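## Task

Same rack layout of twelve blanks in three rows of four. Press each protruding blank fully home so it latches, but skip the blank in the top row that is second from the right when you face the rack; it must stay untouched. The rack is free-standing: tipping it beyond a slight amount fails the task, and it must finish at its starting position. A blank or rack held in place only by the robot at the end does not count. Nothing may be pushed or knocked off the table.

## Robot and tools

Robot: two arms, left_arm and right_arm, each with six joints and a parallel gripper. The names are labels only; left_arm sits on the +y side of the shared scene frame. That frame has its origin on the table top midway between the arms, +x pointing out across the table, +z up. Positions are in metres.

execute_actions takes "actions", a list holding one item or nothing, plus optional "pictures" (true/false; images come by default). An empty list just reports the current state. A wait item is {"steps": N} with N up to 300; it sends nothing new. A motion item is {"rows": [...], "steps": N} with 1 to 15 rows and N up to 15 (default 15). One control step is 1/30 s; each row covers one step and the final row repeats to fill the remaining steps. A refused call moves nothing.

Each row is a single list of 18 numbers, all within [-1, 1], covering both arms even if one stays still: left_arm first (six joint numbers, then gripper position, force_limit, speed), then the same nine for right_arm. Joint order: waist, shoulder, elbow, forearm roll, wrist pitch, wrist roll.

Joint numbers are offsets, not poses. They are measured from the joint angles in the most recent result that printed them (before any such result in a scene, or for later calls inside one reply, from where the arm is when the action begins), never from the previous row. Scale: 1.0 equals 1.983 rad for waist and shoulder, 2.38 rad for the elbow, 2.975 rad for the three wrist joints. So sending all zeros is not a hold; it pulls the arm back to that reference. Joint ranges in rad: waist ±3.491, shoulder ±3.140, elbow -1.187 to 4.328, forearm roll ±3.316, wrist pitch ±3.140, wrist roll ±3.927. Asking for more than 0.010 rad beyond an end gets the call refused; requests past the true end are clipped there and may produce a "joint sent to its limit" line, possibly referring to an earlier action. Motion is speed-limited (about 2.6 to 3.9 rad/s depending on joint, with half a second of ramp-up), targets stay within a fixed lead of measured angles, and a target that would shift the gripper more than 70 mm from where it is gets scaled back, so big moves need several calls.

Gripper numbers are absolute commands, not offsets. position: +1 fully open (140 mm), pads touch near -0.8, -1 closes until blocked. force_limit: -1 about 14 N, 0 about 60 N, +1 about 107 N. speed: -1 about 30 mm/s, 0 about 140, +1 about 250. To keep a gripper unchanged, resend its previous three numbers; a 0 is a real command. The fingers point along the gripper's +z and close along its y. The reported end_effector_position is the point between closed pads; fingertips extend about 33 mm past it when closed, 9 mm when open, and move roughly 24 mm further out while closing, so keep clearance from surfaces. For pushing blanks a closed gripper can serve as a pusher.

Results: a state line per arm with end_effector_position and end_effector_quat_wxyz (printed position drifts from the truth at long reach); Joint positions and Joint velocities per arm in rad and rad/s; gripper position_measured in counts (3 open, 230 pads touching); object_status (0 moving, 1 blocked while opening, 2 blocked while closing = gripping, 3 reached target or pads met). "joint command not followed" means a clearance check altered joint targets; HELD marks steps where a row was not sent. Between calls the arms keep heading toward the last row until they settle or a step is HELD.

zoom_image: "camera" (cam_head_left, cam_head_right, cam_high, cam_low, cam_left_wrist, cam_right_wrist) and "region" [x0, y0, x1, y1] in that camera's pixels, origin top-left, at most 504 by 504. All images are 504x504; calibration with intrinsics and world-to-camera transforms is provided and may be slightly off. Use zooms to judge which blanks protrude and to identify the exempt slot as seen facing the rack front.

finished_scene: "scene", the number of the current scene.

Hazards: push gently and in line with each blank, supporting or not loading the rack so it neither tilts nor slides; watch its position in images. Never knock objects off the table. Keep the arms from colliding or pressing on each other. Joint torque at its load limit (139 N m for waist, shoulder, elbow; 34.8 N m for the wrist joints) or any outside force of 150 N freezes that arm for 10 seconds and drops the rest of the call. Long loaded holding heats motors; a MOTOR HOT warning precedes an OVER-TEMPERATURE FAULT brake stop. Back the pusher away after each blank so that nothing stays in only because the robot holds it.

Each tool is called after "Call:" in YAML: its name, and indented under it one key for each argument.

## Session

Call:
execute_actions:
  actions: []

Scene clock: 0.00 s of 4500.00 s.
left_arm: end_effector_position=(+0.3000, +0.2331, +0.2981) position_measured=3 object_status=3 end_effector_quat_wxyz=(-0.034, +0.822, -0.550, -0.142) | right_arm: end_effector_position=(+0.6656, -0.6776, +0.2140) position_measured=3 object_status=3 end_effector_quat_wxyz=(-0.232, +0.641, -0.607, +0.409)
Joint positions: left_arm=[-0.387 -0.003  0.136 -0.12  -1.98   0.795] | right_arm=[-0.141  0.141 -0.234 -0.169 -0.22   0.485]
Joint velocities: left_arm=[-0.    -0.     0.    -0.    -0.002  0.   ] | right_arm=[-0.     0.    -0.    -0.002  0.     0.   ]
camera_calibration (this result's frames):
cam_left_wrist: T_world_to_cam=[[-0.934113, -0.322645, 0.152751, 0.296552], [-0.14962, 0.742363, 0.653078, -0.324135], [-0.324109, 0.587194, -0.741725, 0.382337], [0, 0, 0, 1]] pos_world=[0.352435, 0.111801, 0.449976]
cam_right_wrist: T_world_to_cam=[[-0.60531, 0.035585, -0.795194, 0.594444], [-0.179164, 0.967274, 0.179667, 0.738271], [0.775565, 0.251225, -0.579125, -0.0332829], [0, 0, 0, 1]] pos_world=[0.517908, -0.726902, 0.320781]

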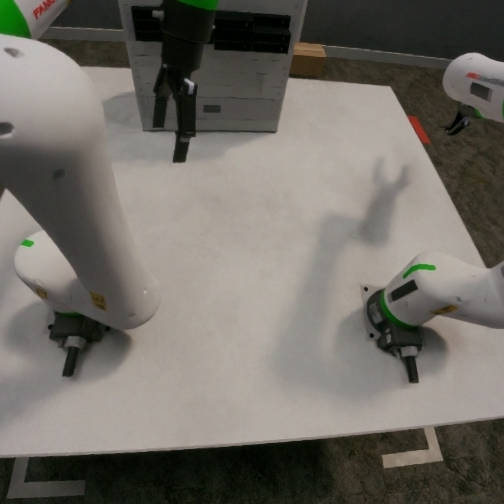

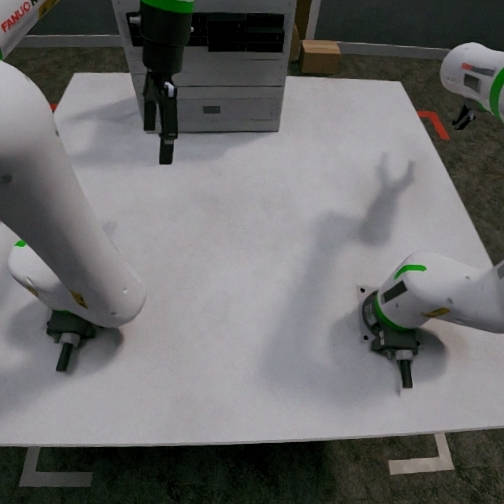

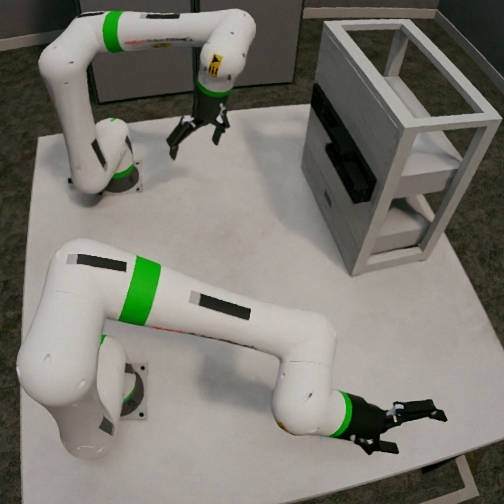

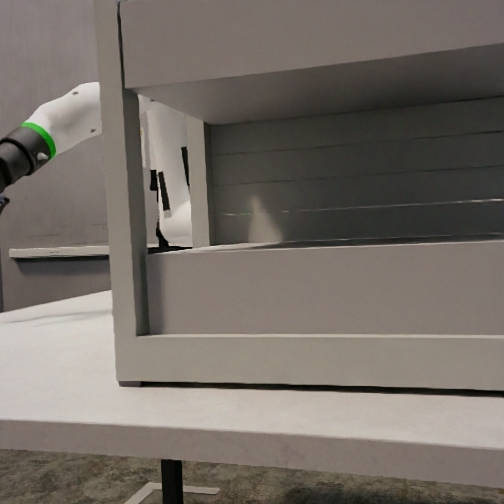

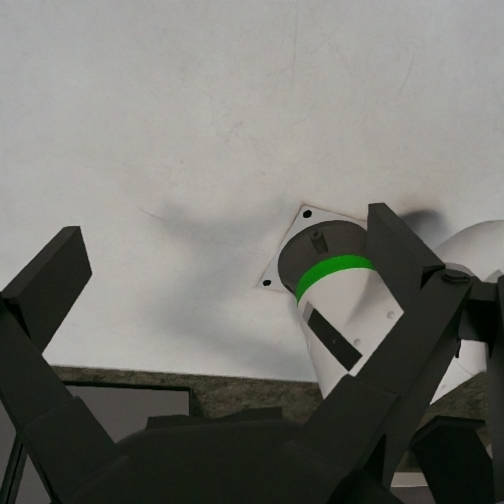

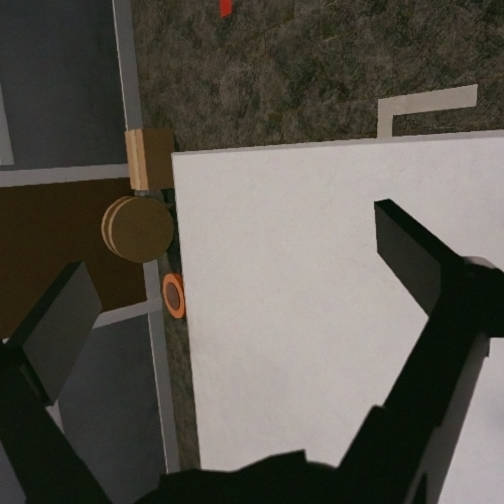

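Call:
execute_actions:
  actions:
    - {"rows":[[0.135,-0.2,-0.514,0.04,0.897,0.26,-1,0,0,0.02,0.448,0.468,-0.471,-0.508,0.943,1,0,0]]}
  pictures: false

Call:
execute_actions:
  actions:
    - {"steps":90}

Scene clock: 9.10 s of 4500.00 s.
left_arm: end_effector_position=(+0.3434, +0.2392, +0.1678) position_measured=103 object_status=0 end_effector_quat_wxyz=(-0.037, +0.916, -0.400, -0.006) | right_arm: end_effector_position=(+0.7213, -0.5610, +0.1045) position_measured=3 object_status=3 end_effector_quat_wxyz=(-0.281, +0.736, -0.565, +0.244)
Joint positions: left_arm=[-0.285 -0.155 -0.288 -0.075 -1.445  1.09 ] | right_arm=[-0.129  0.401  0.085 -0.569 -0.629  0.894]
Joint velocities: left_arm=[ 0.224 -0.336 -1.088  0.1    1.49   0.649] | right_arm=[ 0.025  0.565  0.716 -0.894 -0.991  1.018]
Steps of this call (steps 1 to 90: nothing new was sent; then 5.60 s passed at rest; steps 91 to 105: all 15 steps of this action). Readings (joint positions | what the end effector reports):
91: left_arm=[-0.387 -0.003 0.136 -0.120 -1.980 0.795] | right_arm=[-0.141 0.141 -0.234 -0.169 -0.220 0.485] | left_arm position_measured=3 object_status=0 | right_arm position_measured=3 object_status=3
92: left_arm=[-0.386 -0.004 0.134 -0.120 -1.977 0.797] | right_arm=[-0.141 0.143 -0.232 -0.172 -0.224 0.488] | left_arm position_measured=5 object_status=0 | right_arm position_measured=3 object_status=3
94: left_arm=[-0.380 -0.014 0.109 -0.117 -1.946 0.817] | right_arm=[-0.140 0.164 -0.207 -0.203 -0.255 0.519] | left_arm position_measured=20 object_status=0 | right_arm position_measured=3 object_status=3
98: left_arm=[-0.344 -0.067 -0.022 -0.101 -1.783 0.919] | right_arm=[-0.136 0.256 -0.097 -0.340 -0.392 0.656] | left_arm position_measured=50 object_status=0 | right_arm position_measured=3 object_status=3
105: the state above

Scene clock: 12.10 s of 4500.00 s.
left_arm: end_effector_position=(+0.5377, +0.2373, +0.2901) position_measured=233 object_status=3 end_effector_quat_wxyz=(+0.059, +0.704, -0.061, +0.705) | right_arm: end_effector_position=(+0.7482, -0.1865, +0.2117) position_measured=3 object_status=3 end_effector_quat_wxyz=(+0.483, -0.515, -0.472, -0.527)
Joint positions: left_arm=[-0.119 -0.4   -1.087 -0.001  0.688  1.568] | right_arm=[-0.101  1.03   0.88  -1.57  -1.732  3.29 ]
Joint velocities: left_arm=[-0.001  0.     0.001  0.001 -0.     0.   ] | right_arm=[ 0.001  0.    -0.     0.001 -0.001  0.   ]
Steps of this call (steps 1 to 60: the robot went on to your last target; steps 61 to 90: nothing new was sent). Readings (joint positions | what the end effector reports):
1: left_arm=[-0.277 -0.166 -0.325 -0.071 -1.393 1.112] | right_arm=[-0.128 0.420 0.109 -0.599 -0.663 0.929] | left_arm position_measured=111 object_status=0 | right_arm position_measured=3 object_status=3
2: left_arm=[-0.270 -0.177 -0.361 -0.068 -1.339 1.134] | right_arm=[-0.128 0.439 0.133 -0.629 -0.695 0.964] | left_arm position_measured=119 object_status=0 | right_arm position_measured=3 object_status=3
4: left_arm=[-0.255 -0.199 -0.434 -0.061 -1.225 1.178] | right_arm=[-0.126 0.476 0.179 -0.688 -0.760 1.037] | left_arm position_measured=134 object_status=0 | right_arm position_measured=3 object_status=3
8: left_arm=[-0.225 -0.243 -0.576 -0.048 -0.966 1.262] | right_arm=[-0.123 0.547 0.270 -0.802 -0.886 1.194] | left_arm position_measured=164 object_status=0 | right_arm position_measured=3 object_status=3
90: the state above
All arms were judged still, so your last target was given up. Only a new action makes them travel on or press farther. Fingers that are still opening or closing keep moving.
camera_calibration (this result's frames):
cam_left_wrist: T_world_to_cam=[[-0.199127, -0.976137, -0.086629, 0.350467], [-0.415209, 0.164111, -0.894801, 0.44264], [0.887665, -0.142209, -0.43798, -0.115631], [0, 0, 0, 1]] pos_world=[0.356217, 0.253018, 0.375791]
cam_right_wrist: T_world_to_cam=[[0.974069, -0.131409, -0.184176, -0.717025], [-0.222, -0.398078, -0.890084, 0.282387], [0.0436484, 0.907891, -0.416928, 0.413783], [0, 0, 0, 1]] pos_world=[0.743061, -0.357481, 0.291807]

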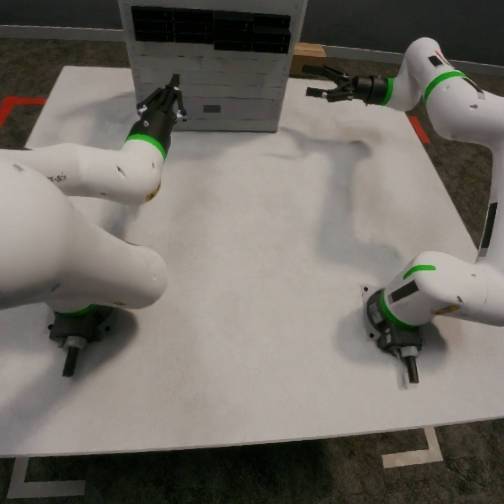

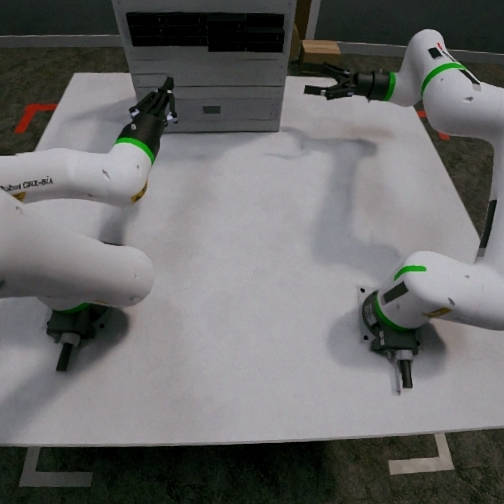

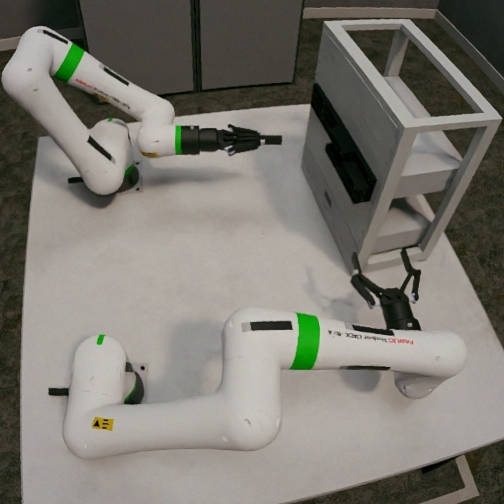

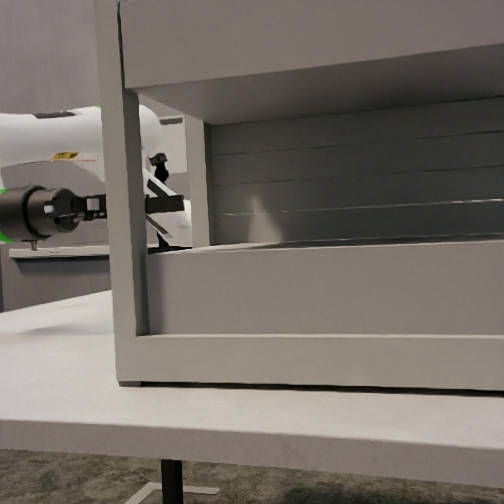

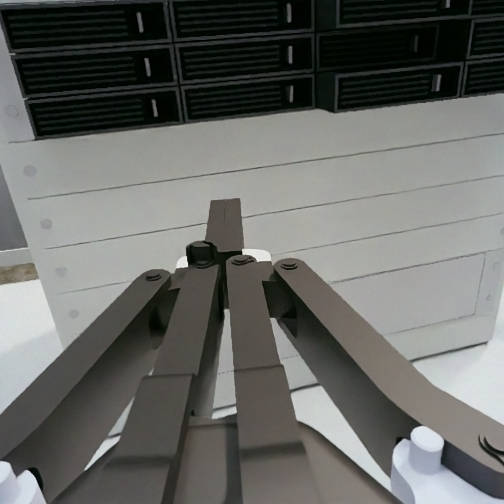

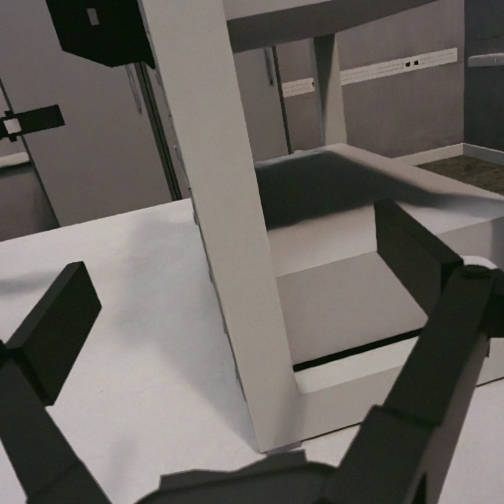

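Call:
execute_actions:
  actions:
    - {"rows":[[-0.159,0.234,0.233,0,-0.03,0,-1,0,0,0.0615,-0.025,-0.021,0,0.041,0,0.1,0.5,-0.5]]}
  pictures: false

Call:
execute_actions:
  actions:
    - {"steps":25}

Scene clock: 18.20 s of 4500.00 s.
left_arm: end_effector_position=(+0.6056, +0.0999, +0.3390) position_measured=233 object_status=3 end_effector_quat_wxyz=(+0.127, +0.695, -0.129, +0.696) | right_arm: end_effector_position=(+0.7539, -0.0945, +0.2224) position_measured=64 object_status=0 end_effector_quat_wxyz=(+0.480, -0.520, -0.476, -0.522)
Joint positions: left_arm=[-0.313 -0.115 -0.746 -0.001  0.633  1.568] | right_arm=[ 0.02  0.98  0.83 -1.57 -1.61  3.29]
Joint velocities: left_arm=[-0.472  0.694  0.825 -0.    -0.132 -0.   ] | right_arm=[ 0.005 -0.    -0.001  0.     0.001 -0.   ]
Steps of this call (steps 1 to 90: nothing new was sent; then 2.60 s passed at rest; steps 91 to 105: all 15 steps of this action). Readings (joint positions | what the end effector reports):
91: left_arm=[-0.119 -0.400 -1.087 -0.001 0.688 1.568] | right_arm=[-0.101 1.030 0.880 -1.570 -1.732 3.290] | left_arm position_measured=233 object_status=3 | right_arm position_measured=3 object_status=0
92: left_arm=[-0.121 -0.398 -1.085 -0.001 0.688 1.568] | right_arm=[-0.099 1.029 0.879 -1.570 -1.730 3.290] | left_arm position_measured=233 object_status=3 | right_arm position_measured=4 object_status=0
94: left_arm=[-0.135 -0.377 -1.060 -0.001 0.684 1.568] | right_arm=[-0.078 1.020 0.871 -1.570 -1.709 3.290] | left_arm position_measured=233 object_status=3 | right_arm position_measured=13 object_status=0
98: left_arm=[-0.200 -0.281 -0.945 -0.001 0.666 1.568] | right_arm=[-0.001 0.989 0.839 -1.570 -1.632 3.290] | left_arm position_measured=233 object_status=3 | right_arm position_measured=32 object_status=0
105: the state above

Scene clock: 19.03 s of 4500.00 s.
left_arm: end_effector_position=(+0.6308, -0.0044, +0.3532) position_measured=233 object_status=3 end_effector_quat_wxyz=(+0.169, +0.685, -0.171, +0.687) | right_arm: end_effector_position=(+0.7538, -0.0943, +0.2223) position_measured=117 object_status=3 end_effector_quat_wxyz=(+0.480, -0.520, -0.477, -0.522)
Joint positions: left_arm=[-0.435  0.064 -0.532 -0.001  0.599  1.568] | right_arm=[ 0.021  0.98   0.83  -1.57  -1.61   3.29 ]
Joint velocities: left_arm=[-0.     0.     0.     0.001 -0.     0.   ] | right_arm=[-0.     0.     0.     0.002 -0.     0.   ]
Steps of this call (steps 1 to 25: the robot went on to your last target). Readings (joint positions | what the end effector reports):
1: left_arm=[-0.329 -0.091 -0.718 -0.001 0.629 1.568] | right_arm=[0.020 0.980 0.830 -1.570 -1.610 3.290] | left_arm position_measured=233 object_status=3 | right_arm position_measured=69 object_status=0
2: left_arm=[-0.345 -0.068 -0.690 -0.001 0.624 1.568] | right_arm=[0.020 0.980 0.830 -1.570 -1.610 3.290] | left_arm position_measured=233 object_status=3 | right_arm position_measured=73 object_status=0
4: left_arm=[-0.376 -0.022 -0.635 -0.001 0.615 1.568] | right_arm=[0.021 0.980 0.830 -1.570 -1.610 3.290] | left_arm position_measured=233 object_status=3 | right_arm position_measured=82 object_status=0
8: left_arm=[-0.427 0.053 -0.546 -0.001 0.601 1.568] | right_arm=[0.021 0.980 0.830 -1.570 -1.610 3.290] | left_arm position_measured=233 object_status=3 | right_arm position_measured=101 object_status=0
25: the state above
camera_calibration (this result's frames):
cam_left_wrist: T_world_to_cam=[[-0.491885, -0.86633, -0.0867249, 0.323746], [-0.342888, 0.284312, -0.895318, 0.532453], [0.800298, -0.410656, -0.436903, -0.151493], [0, 0, 0, 1]] pos_world=[0.463058, 0.0668768, 0.438604]
cam_right_wrist: T_world_to_cam=[[0.973575, -0.133375, -0.185372, -0.707985], [-0.224683, -0.414214, -0.882011, 0.328427], [0.040855, 0.900354, -0.433236, 0.339235], [0, 0, 0, 1]] pos_world=[0.749209, -0.263821, 0.305404]

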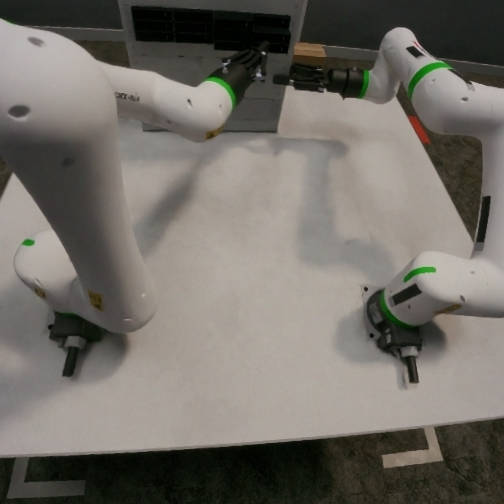

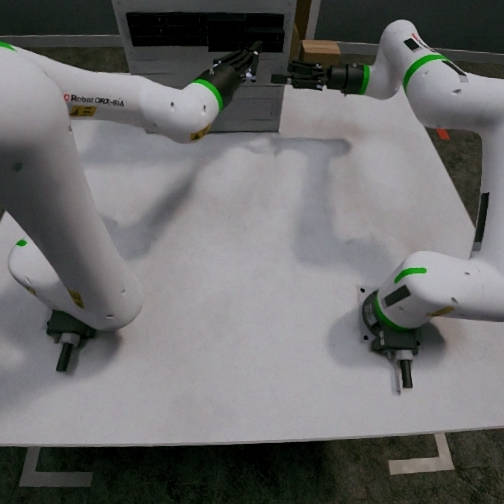

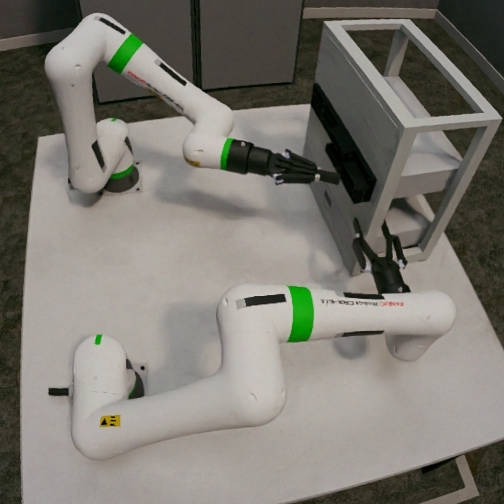

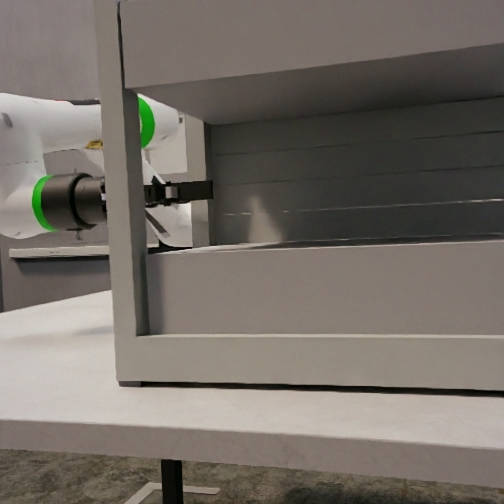

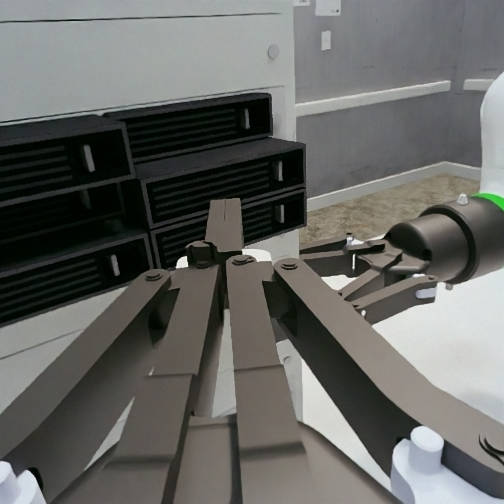

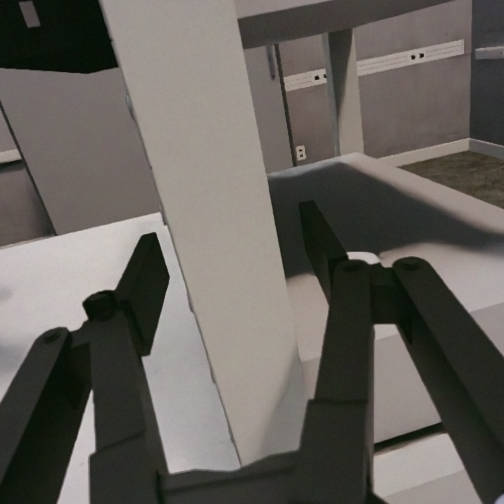

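Call:
execute_actions:
  actions:
    - {"rows":[[0.003,0.024,0.021,0,-0.001,0,-1,0,0,0,0,0,0,-0.003,0,-1,0.5,-0.5]]}
  pictures: false

Call:
execute_actions:
  actions:
    - {"rows":[[0.005,0.024,0.0225,0,-0.002,0,-1,0,0,0,0,0,0,0,0,-1,0.5,-0.5]]}

Scene clock: 25.00 s of 4500.00 s.
left_arm: end_effector_position=(+0.6513, -0.0101, +0.3521) position_measured=233 object_status=3 end_effector_quat_wxyz=(+0.167, +0.686, -0.169, +0.688) | right_arm: end_effector_position=(+0.7508, -0.0942, +0.2227) position_measured=163 object_status=0 end_effector_quat_wxyz=(+0.482, -0.518, -0.478, -0.520)
Joint positions: left_arm=[-0.429  0.112 -0.482 -0.001  0.596  1.568] | right_arm=[ 0.02   0.98   0.83  -1.57  -1.618  3.29 ]
Joint velocities: left_arm=[ 0.001  0.     0.001 -0.002 -0.001  0.   ] | right_arm=[ 0.001 -0.     0.    -0.     0.001 -0.   ]
Steps of this call (steps 1 to 15: the robot went on to your last target; steps 16 to 90: nothing new was sent; then 2.47 s passed at rest; steps 91 to 105: all 15 steps of this action). Readings (joint positions | what the end effector reports):
91: left_arm=[-0.435 0.064 -0.532 -0.001 0.599 1.568] | right_arm=[0.021 0.980 0.830 -1.570 -1.610 3.290] | left_arm position_measured=233 object_status=3 | right_arm position_measured=117 object_status=0
92: left_arm=[-0.435 0.067 -0.530 -0.001 0.599 1.568] | right_arm=[0.021 0.980 0.830 -1.570 -1.612 3.290] | left_arm position_measured=233 object_status=3 | right_arm position_measured=118 object_status=0
94: left_arm=[-0.432 0.087 -0.509 -0.001 0.597 1.568] | right_arm=[0.021 0.980 0.830 -1.570 -1.617 3.290] | left_arm position_measured=233 object_status=3 | right_arm position_measured=127 object_status=0
98: left_arm=[-0.429 0.112 -0.483 -0.001 0.596 1.568] | right_arm=[0.021 0.980 0.830 -1.570 -1.619 3.290] | left_arm position_measured=233 object_status=3 | right_arm position_measured=145 object_status=0
105: the state above

Scene clock: 25.50 s of 4500.00 s.
left_arm: end_effector_position=(+0.6744, -0.0134, +0.3515) position_measured=233 object_status=3 end_effector_quat_wxyz=(+0.163, +0.687, -0.165, +0.689) | right_arm: end_effector_position=(+0.7508, -0.0942, +0.2227) position_measured=163 object_status=2 end_effector_quat_wxyz=(+0.482, -0.518, -0.478, -0.520)
Joint positions: left_arm=[-0.419  0.16  -0.429 -0.001  0.59   1.568] | right_arm=[ 0.02   0.98   0.83  -1.57  -1.618  3.29 ]
Joint velocities: left_arm=[-0.002  0.001 -0.     0.001  0.     0.   ] | right_arm=[-0.     0.     0.    -0.002  0.001  0.   ]
Steps of this call (steps 1 to 15: all 15 steps of this action). Readings (joint positions | what the end effector reports):
1: left_arm=[-0.429 0.112 -0.482 -0.001 0.596 1.568] | right_arm=[0.020 0.980 0.830 -1.570 -1.618 3.290] | left_arm position_measured=233 object_status=3 | right_arm position_measured=163 object_status=0
2: left_arm=[-0.428 0.114 -0.480 -0.001 0.596 1.568] | right_arm=[0.020 0.980 0.830 -1.570 -1.618 3.290] | left_arm position_measured=233 object_status=3 | right_arm position_measured=163 object_status=2
4: left_arm=[-0.424 0.134 -0.457 -0.001 0.593 1.568] | right_arm=[0.020 0.980 0.830 -1.570 -1.618 3.290] | left_arm position_measured=233 object_status=3 | right_arm position_measured=163 object_status=2
8: left_arm=[-0.419 0.159 -0.429 -0.001 0.590 1.568] | right_arm=[0.020 0.980 0.830 -1.570 -1.618 3.290] | left_arm position_measured=233 object_status=3 | right_arm position_measured=163 object_status=2
15: the state above
camera_calibration (this result's frames):
cam_left_wrist: T_world_to_cam=[[-0.47813, -0.874003, -0.0866704, 0.32789], [-0.347924, 0.279089, -0.895019, 0.5517], [0.806437, -0.39778, -0.437527, -0.194497], [0, 0, 0, 1]] pos_world=[0.505573, 0.0552367, 0.437103]
cam_right_wrist: T_world_to_cam=[[0.974699, -0.124882, -0.185383, -0.704977], [-0.22103, -0.414987, -0.882571, 0.325533], [0.0332852, 0.901216, -0.43209, 0.3449], [0, 0, 0, 1]] pos_world=[0.747613, -0.263776, 0.305643]

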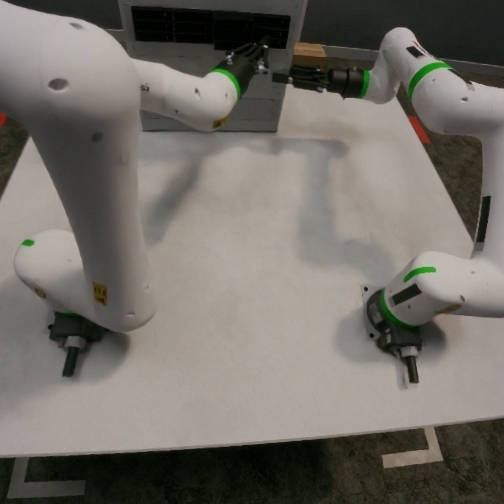

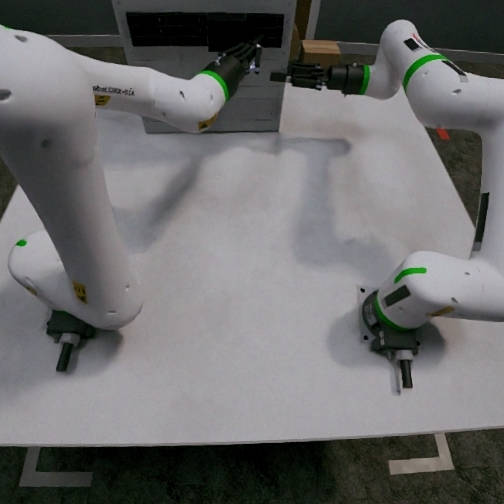

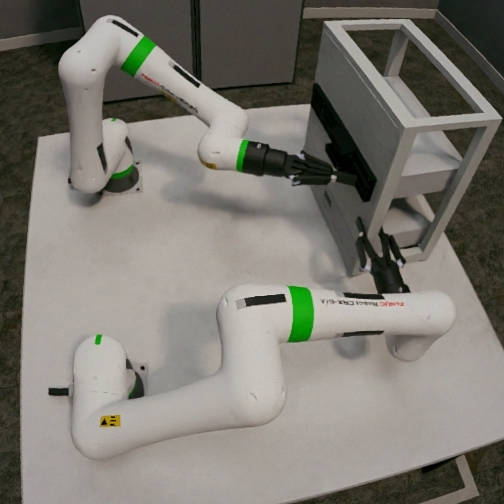

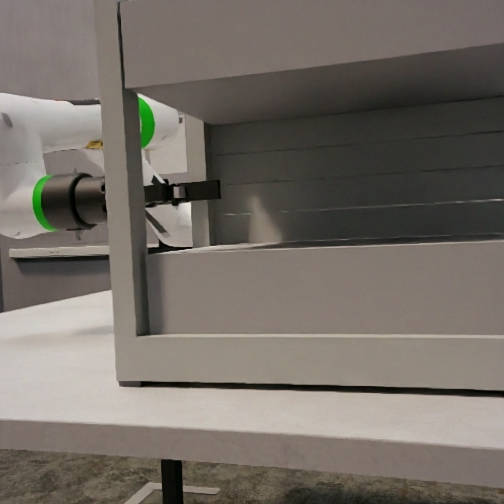

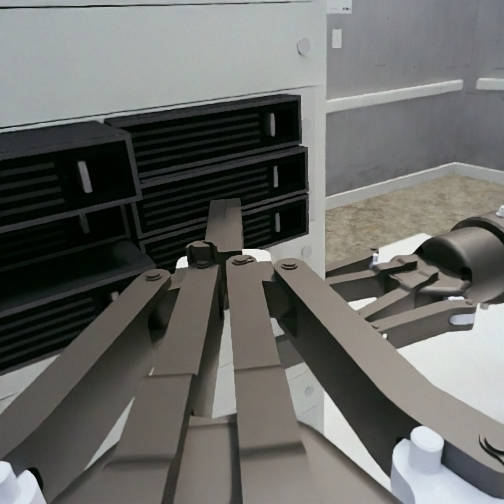

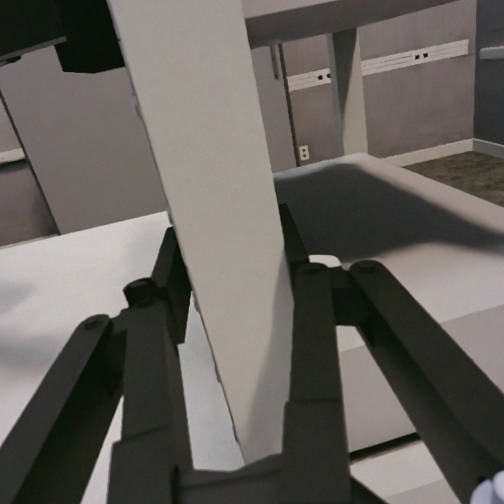

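Call:
execute_actions:
  actions:
    - {"rows":[[0.0016,0.0056,0.005,0,0,0,-1,0,0,0,0,0,0,0,0,-1,0.5,-0.5]],"steps":10}

Call:
zoom_image:
  camera: "cam_left_wrist"
  region: [130, 70, 350, 290]

Scene clock: 29.23 s of 4500.00 s.
left_arm: end_effector_position=(+0.6800, -0.0135, +0.3514) position_measured=233 object_status=3 end_effector_quat_wxyz=(+0.162, +0.687, -0.164, +0.689) | right_arm: end_effector_position=(+0.7508, -0.0942, +0.2227) position_measured=163 object_status=2 end_effector_quat_wxyz=(+0.482, -0.518, -0.478, -0.520)
Joint positions: left_arm=[-0.416  0.171 -0.417 -0.001  0.59   1.568] | right_arm=[ 0.02   0.98   0.83  -1.57  -1.618  3.29 ]
Joint velocities: left_arm=[ 0.002 -0.    -0.001  0.001  0.    -0.   ] | right_arm=[-0.     0.001 -0.     0.    -0.     0.   ]
Steps of this call (steps 1 to 15: the robot went on to your last target; steps 16 to 90: nothing new was sent; then 0.40 s passed at rest; steps 91 to 100: all 10 steps of this action). Readings (joint positions | what the end effector reports):
91: left_arm=[-0.419 0.160 -0.429 -0.001 0.590 1.568] | right_arm=[0.020 0.980 0.830 -1.570 -1.618 3.290] | left_arm position_measured=233 object_status=3 | right_arm position_measured=163 object_status=2
92: left_arm=[-0.419 0.161 -0.427 -0.001 0.590 1.568] | right_arm=[0.020 0.980 0.830 -1.570 -1.618 3.290] | left_arm position_measured=233 object_status=3 | right_arm position_measured=163 object_status=2
94: left_arm=[-0.416 0.169 -0.419 -0.001 0.590 1.568] | right_arm=[0.020 0.980 0.830 -1.570 -1.618 3.290] | left_arm position_measured=233 object_status=3 | right_arm position_measured=163 object_status=2
98: left_arm=[-0.416 0.171 -0.417 -0.001 0.590 1.568] | right_arm=[0.020 0.980 0.830 -1.570 -1.618 3.290] | left_arm position_measured=233 object_status=3 | right_arm position_measured=163 object_status=2
100: the state above
camera_calibration (this result's frames):
cam_left_wrist: T_world_to_cam=[[-0.475353, -0.875513, -0.0866945, 0.328555], [-0.348045, 0.277634, -0.895424, 0.55379], [0.808025, -0.395469, -0.436692, -0.200467], [0, 0, 0, 1]] pos_world=[0.510906, 0.0546249, 0.436818]
cam_right_wrist: T_world_to_cam=[[0.974699, -0.124882, -0.185384, -0.704977], [-0.221031, -0.414987, -0.882571, 0.325533], [0.0332851, 0.901216, -0.43209, 0.3449], [0, 0, 0, 1]] pos_world=[0.747613, -0.263776, 0.305643]

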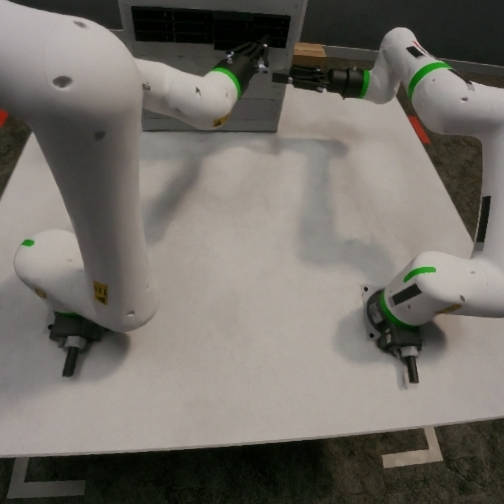

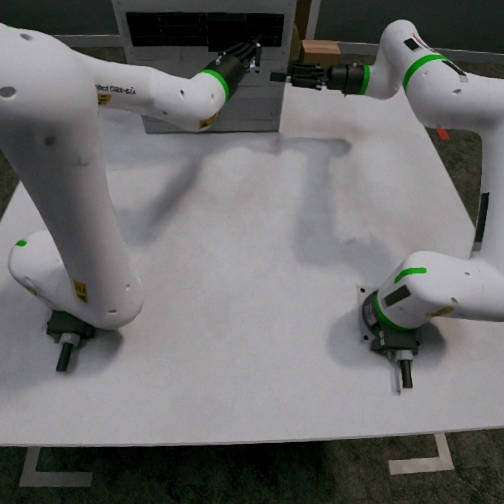

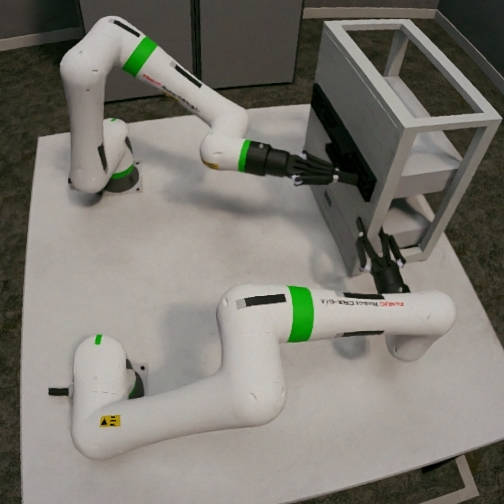

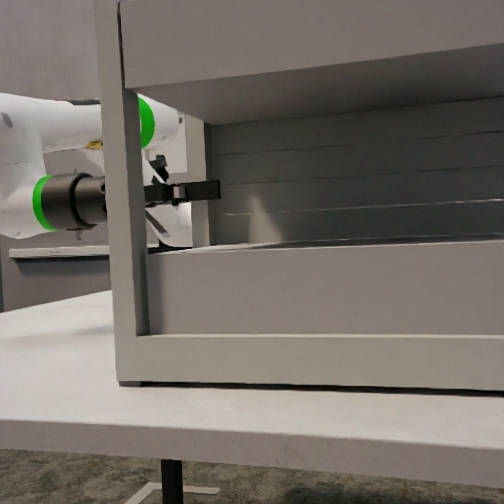

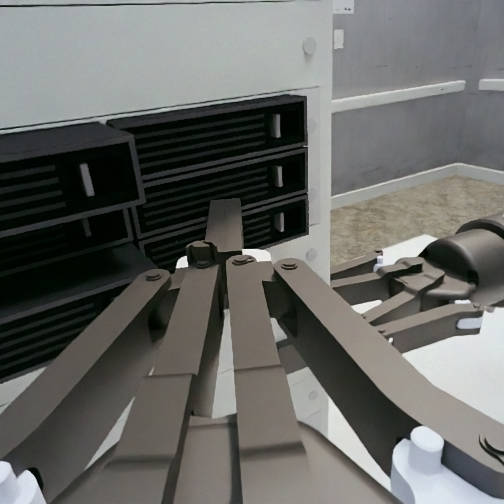

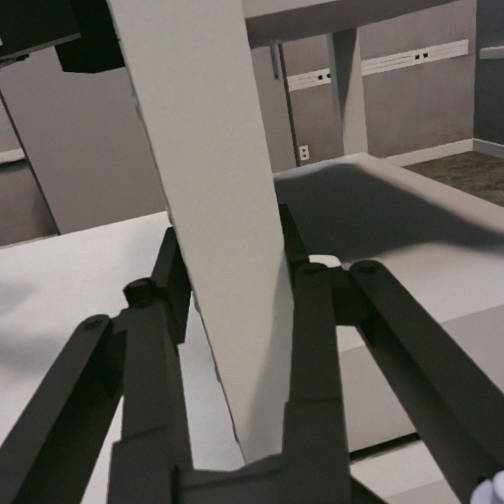

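Region (130, 70, 350, 290) of cam_left_wrist's 504x504 image, scaled by 2.291, with more detail than that image has.

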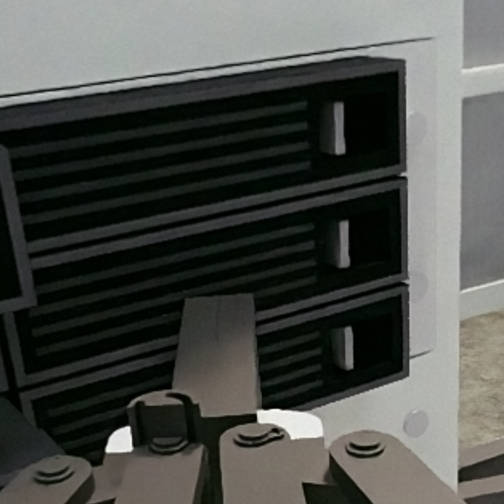

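Call:
execute_actions:
  actions:
    - {"rows":[[0.0003,0.001,0.0009,0,0,0,-1,0,0,0,0,0,0,0,0,-1,0.5,-0.5]],"steps":6}
  pictures: false

Call:
execute_actions:
  actions:
    - {"rows":[[0,-0.1175,-0.1265,0,0.022,0,-1,0,0,0,0,0,0,0,0,-1,0.5,-0.5]]}
  pictures: false

Call:
execute_actions:
  actions:
    - {"steps":8}
  pictures: false

Call:
execute_actions:
  actions:
    - {"rows":[[0.051,0,0,0,0,0,-1,0,0,0,0,0,0,0,0,-1,0.5,-0.5]]}
  pictures: false

Call:
execute_actions:
  actions:
    - {"rows":[[0.008,0.04,0.033,0,0,0,-1,0,0,0,0,0,0,0,0,-1,0.5,-0.5]]}

Scene clock: 40.77 s of 4500.00 s.
left_arm: end_effector_position=(+0.6809, -0.0136, +0.3514) position_measured=233 object_status=3 end_effector_quat_wxyz=(+0.162, +0.687, -0.164, +0.689) | right_arm: end_effector_position=(+0.7508, -0.0942, +0.2227) position_measured=163 object_status=2 end_effector_quat_wxyz=(+0.482, -0.518, -0.478, -0.520)
Joint positions: left_arm=[-0.415  0.172 -0.415 -0.001  0.59   1.568] | right_arm=[ 0.02   0.98   0.83  -1.57  -1.618  3.29 ]
Joint velocities: left_arm=[-0.     0.001  0.004  0.     0.001 -0.   ] | right_arm=[ 0.    -0.001 -0.    -0.001  0.001 -0.   ]
Steps of this call (steps 1 to 15: the robot went on to your last target; steps 16 to 90: nothing new was sent; then 8.33 s passed at rest; steps 91 to 96: all 6 steps of this action). Readings (joint positions | what the end effector reports):
91: left_arm=[-0.416 0.171 -0.417 -0.001 0.590 1.568] | right_arm=[0.020 0.980 0.830 -1.570 -1.618 3.290] | left_arm position_measured=233 object_status=3 | right_arm position_measured=163 object_status=2
92: left_arm=[-0.416 0.171 -0.416 -0.001 0.590 1.568] | right_arm=[0.020 0.980 0.830 -1.570 -1.618 3.290] | left_arm position_measured=233 object_status=3 | right_arm position_measured=163 object_status=2
94: left_arm=[-0.415 0.172 -0.415 -0.001 0.590 1.568] | right_arm=[0.020 0.980 0.830 -1.570 -1.618 3.290] | left_arm position_measured=233 object_status=3 | right_arm position_measured=163 object_status=2
96: the state above

Scene clock: 41.27 s of 4500.00 s.
left_arm: end_effector_position=(+0.5809, +0.0366, +0.3322) position_measured=233 object_status=3 end_effector_quat_wxyz=(+0.162, +0.688, -0.164, +0.688) | right_arm: end_effector_position=(+0.7508, -0.0942, +0.2227) position_measured=163 object_status=2 end_effector_quat_wxyz=(+0.482, -0.518, -0.478, -0.520)
Joint positions: left_arm=[-0.415 -0.06  -0.715 -0.001  0.655  1.568] | right_arm=[ 0.02   0.98   0.83  -1.57  -1.618  3.29 ]
Joint velocities: left_arm=[ 0.    -0.043 -0.055 -0.001  0.013 -0.   ] | right_arm=[ 0.001 -0.    -0.    -0.001  0.    -0.   ]
Steps of this call (steps 1 to 15: all 15 steps of this action). Readings (joint positions | what the end effector reports):
1: left_arm=[-0.415 0.172 -0.415 -0.001 0.590 1.568] | right_arm=[0.020 0.980 0.830 -1.570 -1.618 3.290] | left_arm position_measured=233 object_status=3 | right_arm position_measured=163 object_status=2
2: left_arm=[-0.415 0.171 -0.417 -0.001 0.590 1.568] | right_arm=[0.020 0.980 0.830 -1.570 -1.618 3.290] | left_arm position_measured=233 object_status=3 | right_arm position_measured=163 object_status=2
4: left_arm=[-0.415 0.154 -0.440 -0.001 0.596 1.568] | right_arm=[0.020 0.980 0.830 -1.570 -1.618 3.290] | left_arm position_measured=233 object_status=3 | right_arm position_measured=163 object_status=2
8: left_arm=[-0.415 0.059 -0.562 -0.001 0.622 1.568] | right_arm=[0.020 0.980 0.830 -1.570 -1.618 3.290] | left_arm position_measured=233 object_status=3 | right_arm position_measured=163 object_status=2
15: the state above

Scene clock: 41.53 s of 4500.00 s.
left_arm: end_effector_position=(+0.5806, +0.0367, +0.3320) position_measured=233 object_status=3 end_effector_quat_wxyz=(+0.162, +0.688, -0.164, +0.688) | right_arm: end_effector_position=(+0.7508, -0.0942, +0.2227) position_measured=163 object_status=2 end_effector_quat_wxyz=(+0.482, -0.518, -0.478, -0.520)
Joint positions: left_arm=[-0.415 -0.061 -0.716 -0.001  0.655  1.568] | right_arm=[ 0.02   0.98   0.83  -1.57  -1.618  3.29 ]
Joint velocities: left_arm=[-0.001 -0.    -0.002  0.002 -0.     0.   ] | right_arm=[ 0.001 -0.    -0.     0.001 -0.    -0.   ]
Steps of this call (steps 1 to 8: the robot went on to your last target). Readings (joint positions | what the end effector reports):
1: left_arm=[-0.415 -0.060 -0.716 -0.001 0.655 1.568] | right_arm=[0.020 0.980 0.830 -1.570 -1.618 3.290] | left_arm position_measured=233 object_status=3 | right_arm position_measured=163 object_status=2
2: left_arm=[-0.415 -0.060 -0.716 -0.001 0.655 1.568] | right_arm=[0.020 0.980 0.830 -1.570 -1.618 3.290] | left_arm position_measured=233 object_status=3 | right_arm position_measured=163 object_status=2
4: left_arm=[-0.415 -0.060 -0.716 -0.001 0.655 1.568] | right_arm=[0.020 0.980 0.830 -1.570 -1.618 3.290] | left_arm position_measured=233 object_status=3 | right_arm position_measured=163 object_status=2
8: the state above

Scene clock: 42.03 s of 4500.00 s.
left_arm: end_effector_position=(+0.6200, +0.0936, +0.3320) position_measured=233 object_status=3 end_effector_quat_wxyz=(+0.127, +0.695, -0.129, +0.696) | right_arm: end_effector_position=(+0.7508, -0.0942, +0.2227) position_measured=163 object_status=2 end_effector_quat_wxyz=(+0.482, -0.518, -0.478, -0.520)
Joint positions: left_arm=[-0.314 -0.061 -0.716 -0.001  0.655  1.568] | right_arm=[ 0.02   0.98   0.83  -1.57  -1.618  3.29 ]
Joint velocities: left_arm=[-0.001  0.    -0.001 -0.    -0.001 -0.   ] | right_arm=[ 0.001 -0.     0.    -0.001  0.     0.   ]
Steps of this call (steps 1 to 15: all 15 steps of this action). Readings (joint positions | what the end effector reports):
1: left_arm=[-0.415 -0.061 -0.716 -0.001 0.655 1.568] | right_arm=[0.020 0.980 0.830 -1.570 -1.618 3.290] | left_arm position_measured=233 object_status=3 | right_arm position_measured=163 object_status=2
2: left_arm=[-0.413 -0.061 -0.716 -0.001 0.655 1.568] | right_arm=[0.020 0.980 0.830 -1.570 -1.618 3.290] | left_arm position_measured=233 object_status=3 | right_arm position_measured=163 object_status=2
4: left_arm=[-0.393 -0.061 -0.716 -0.001 0.655 1.568] | right_arm=[0.020 0.980 0.830 -1.570 -1.618 3.290] | left_arm position_measured=233 object_status=3 | right_arm position_measured=163 object_status=2
8: left_arm=[-0.322 -0.061 -0.716 -0.001 0.655 1.568] | right_arm=[0.020 0.980 0.830 -1.570 -1.618 3.290] | left_arm position_measured=233 object_status=3 | right_arm position_measured=163 object_status=2
15: the state above

Scene clock: 42.53 s of 4500.00 s.
left_arm: end_effector_position=(+0.6560, +0.0919, +0.3321) position_measured=233 object_status=3 end_effector_quat_wxyz=(+0.121, +0.696, -0.124, +0.696) | right_arm: end_effector_position=(+0.7508, -0.0942, +0.2227) position_measured=163 object_status=2 end_effector_quat_wxyz=(+0.482, -0.518, -0.478, -0.520)
Joint positions: left_arm=[-0.298  0.019 -0.638 -0.001  0.655  1.568] | right_arm=[ 0.02   0.98   0.83  -1.57  -1.618  3.29 ]
Joint velocities: left_arm=[-0.     0.     0.001  0.001 -0.001 -0.   ] | right_arm=[-0.     0.    -0.     0.001  0.    -0.   ]
Steps of this call (steps 1 to 15: all 15 steps of this action). Readings (joint positions | what the end effector reports):
1: left_arm=[-0.314 -0.061 -0.716 -0.001 0.655 1.568] | right_arm=[0.020 0.980 0.830 -1.570 -1.618 3.290] | left_arm position_measured=233 object_status=3 | right_arm position_measured=163 object_status=2
2: left_arm=[-0.314 -0.059 -0.714 -0.001 0.655 1.568] | right_arm=[0.020 0.980 0.830 -1.570 -1.618 3.290] | left_arm position_measured=233 object_status=3 | right_arm position_measured=163 object_status=2
4: left_arm=[-0.310 -0.038 -0.693 -0.001 0.655 1.568] | right_arm=[0.020 0.980 0.830 -1.570 -1.618 3.290] | left_arm position_measured=233 object_status=3 | right_arm position_measured=163 object_status=2
8: left_arm=[-0.299 0.017 -0.640 -0.001 0.655 1.568] | right_arm=[0.020 0.980 0.830 -1.570 -1.618 3.290] | left_arm position_measured=233 object_status=3 | right_arm position_measured=163 object_status=2
15: the state above
camera_calibration (this result's frames):
cam_left_wrist: T_world_to_cam=[[-0.369927, -0.925006, -0.0867018, 0.343128], [-0.380849, 0.236103, -0.893985, 0.523752], [0.847412, -0.297689, -0.439629, -0.181644], [0, 0, 0, 1]] pos_world=[0.48033, 0.139663, 0.41812]
cam_right_wrist: T_world_to_cam=[[0.974699, -0.124883, -0.185381, -0.704979], [-0.221029, -0.415013, -0.882559, 0.325517], [0.033281, 0.901204, -0.432115, 0.344907], [0, 0, 0, 1]] pos_world=[0.747612, -0.263778, 0.305638]

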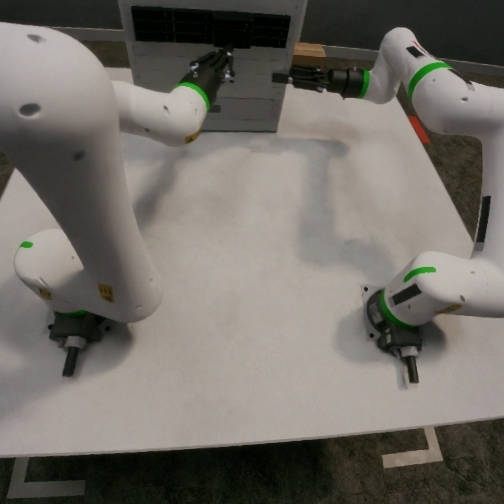

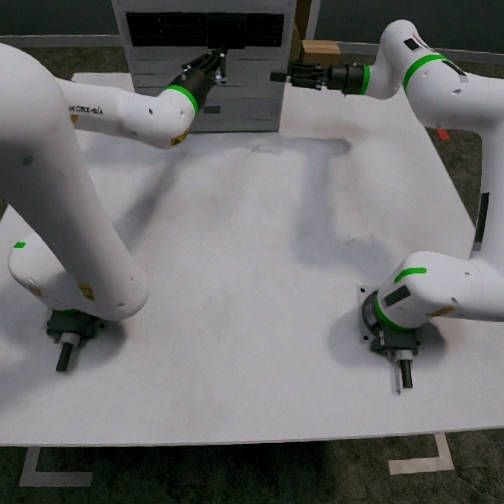

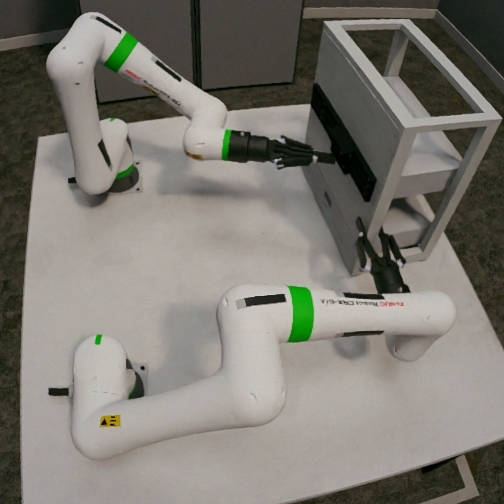

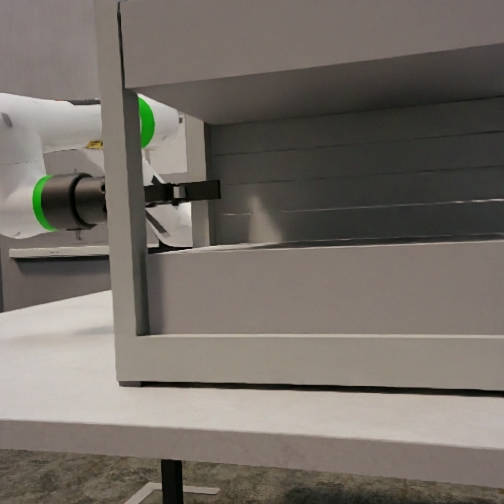

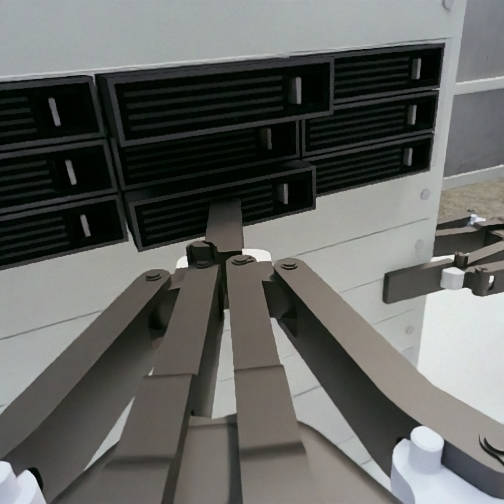

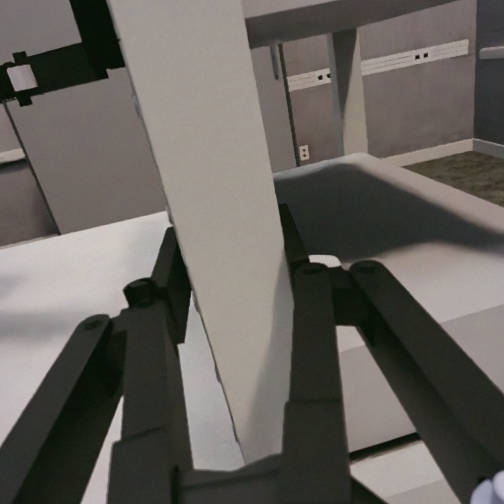

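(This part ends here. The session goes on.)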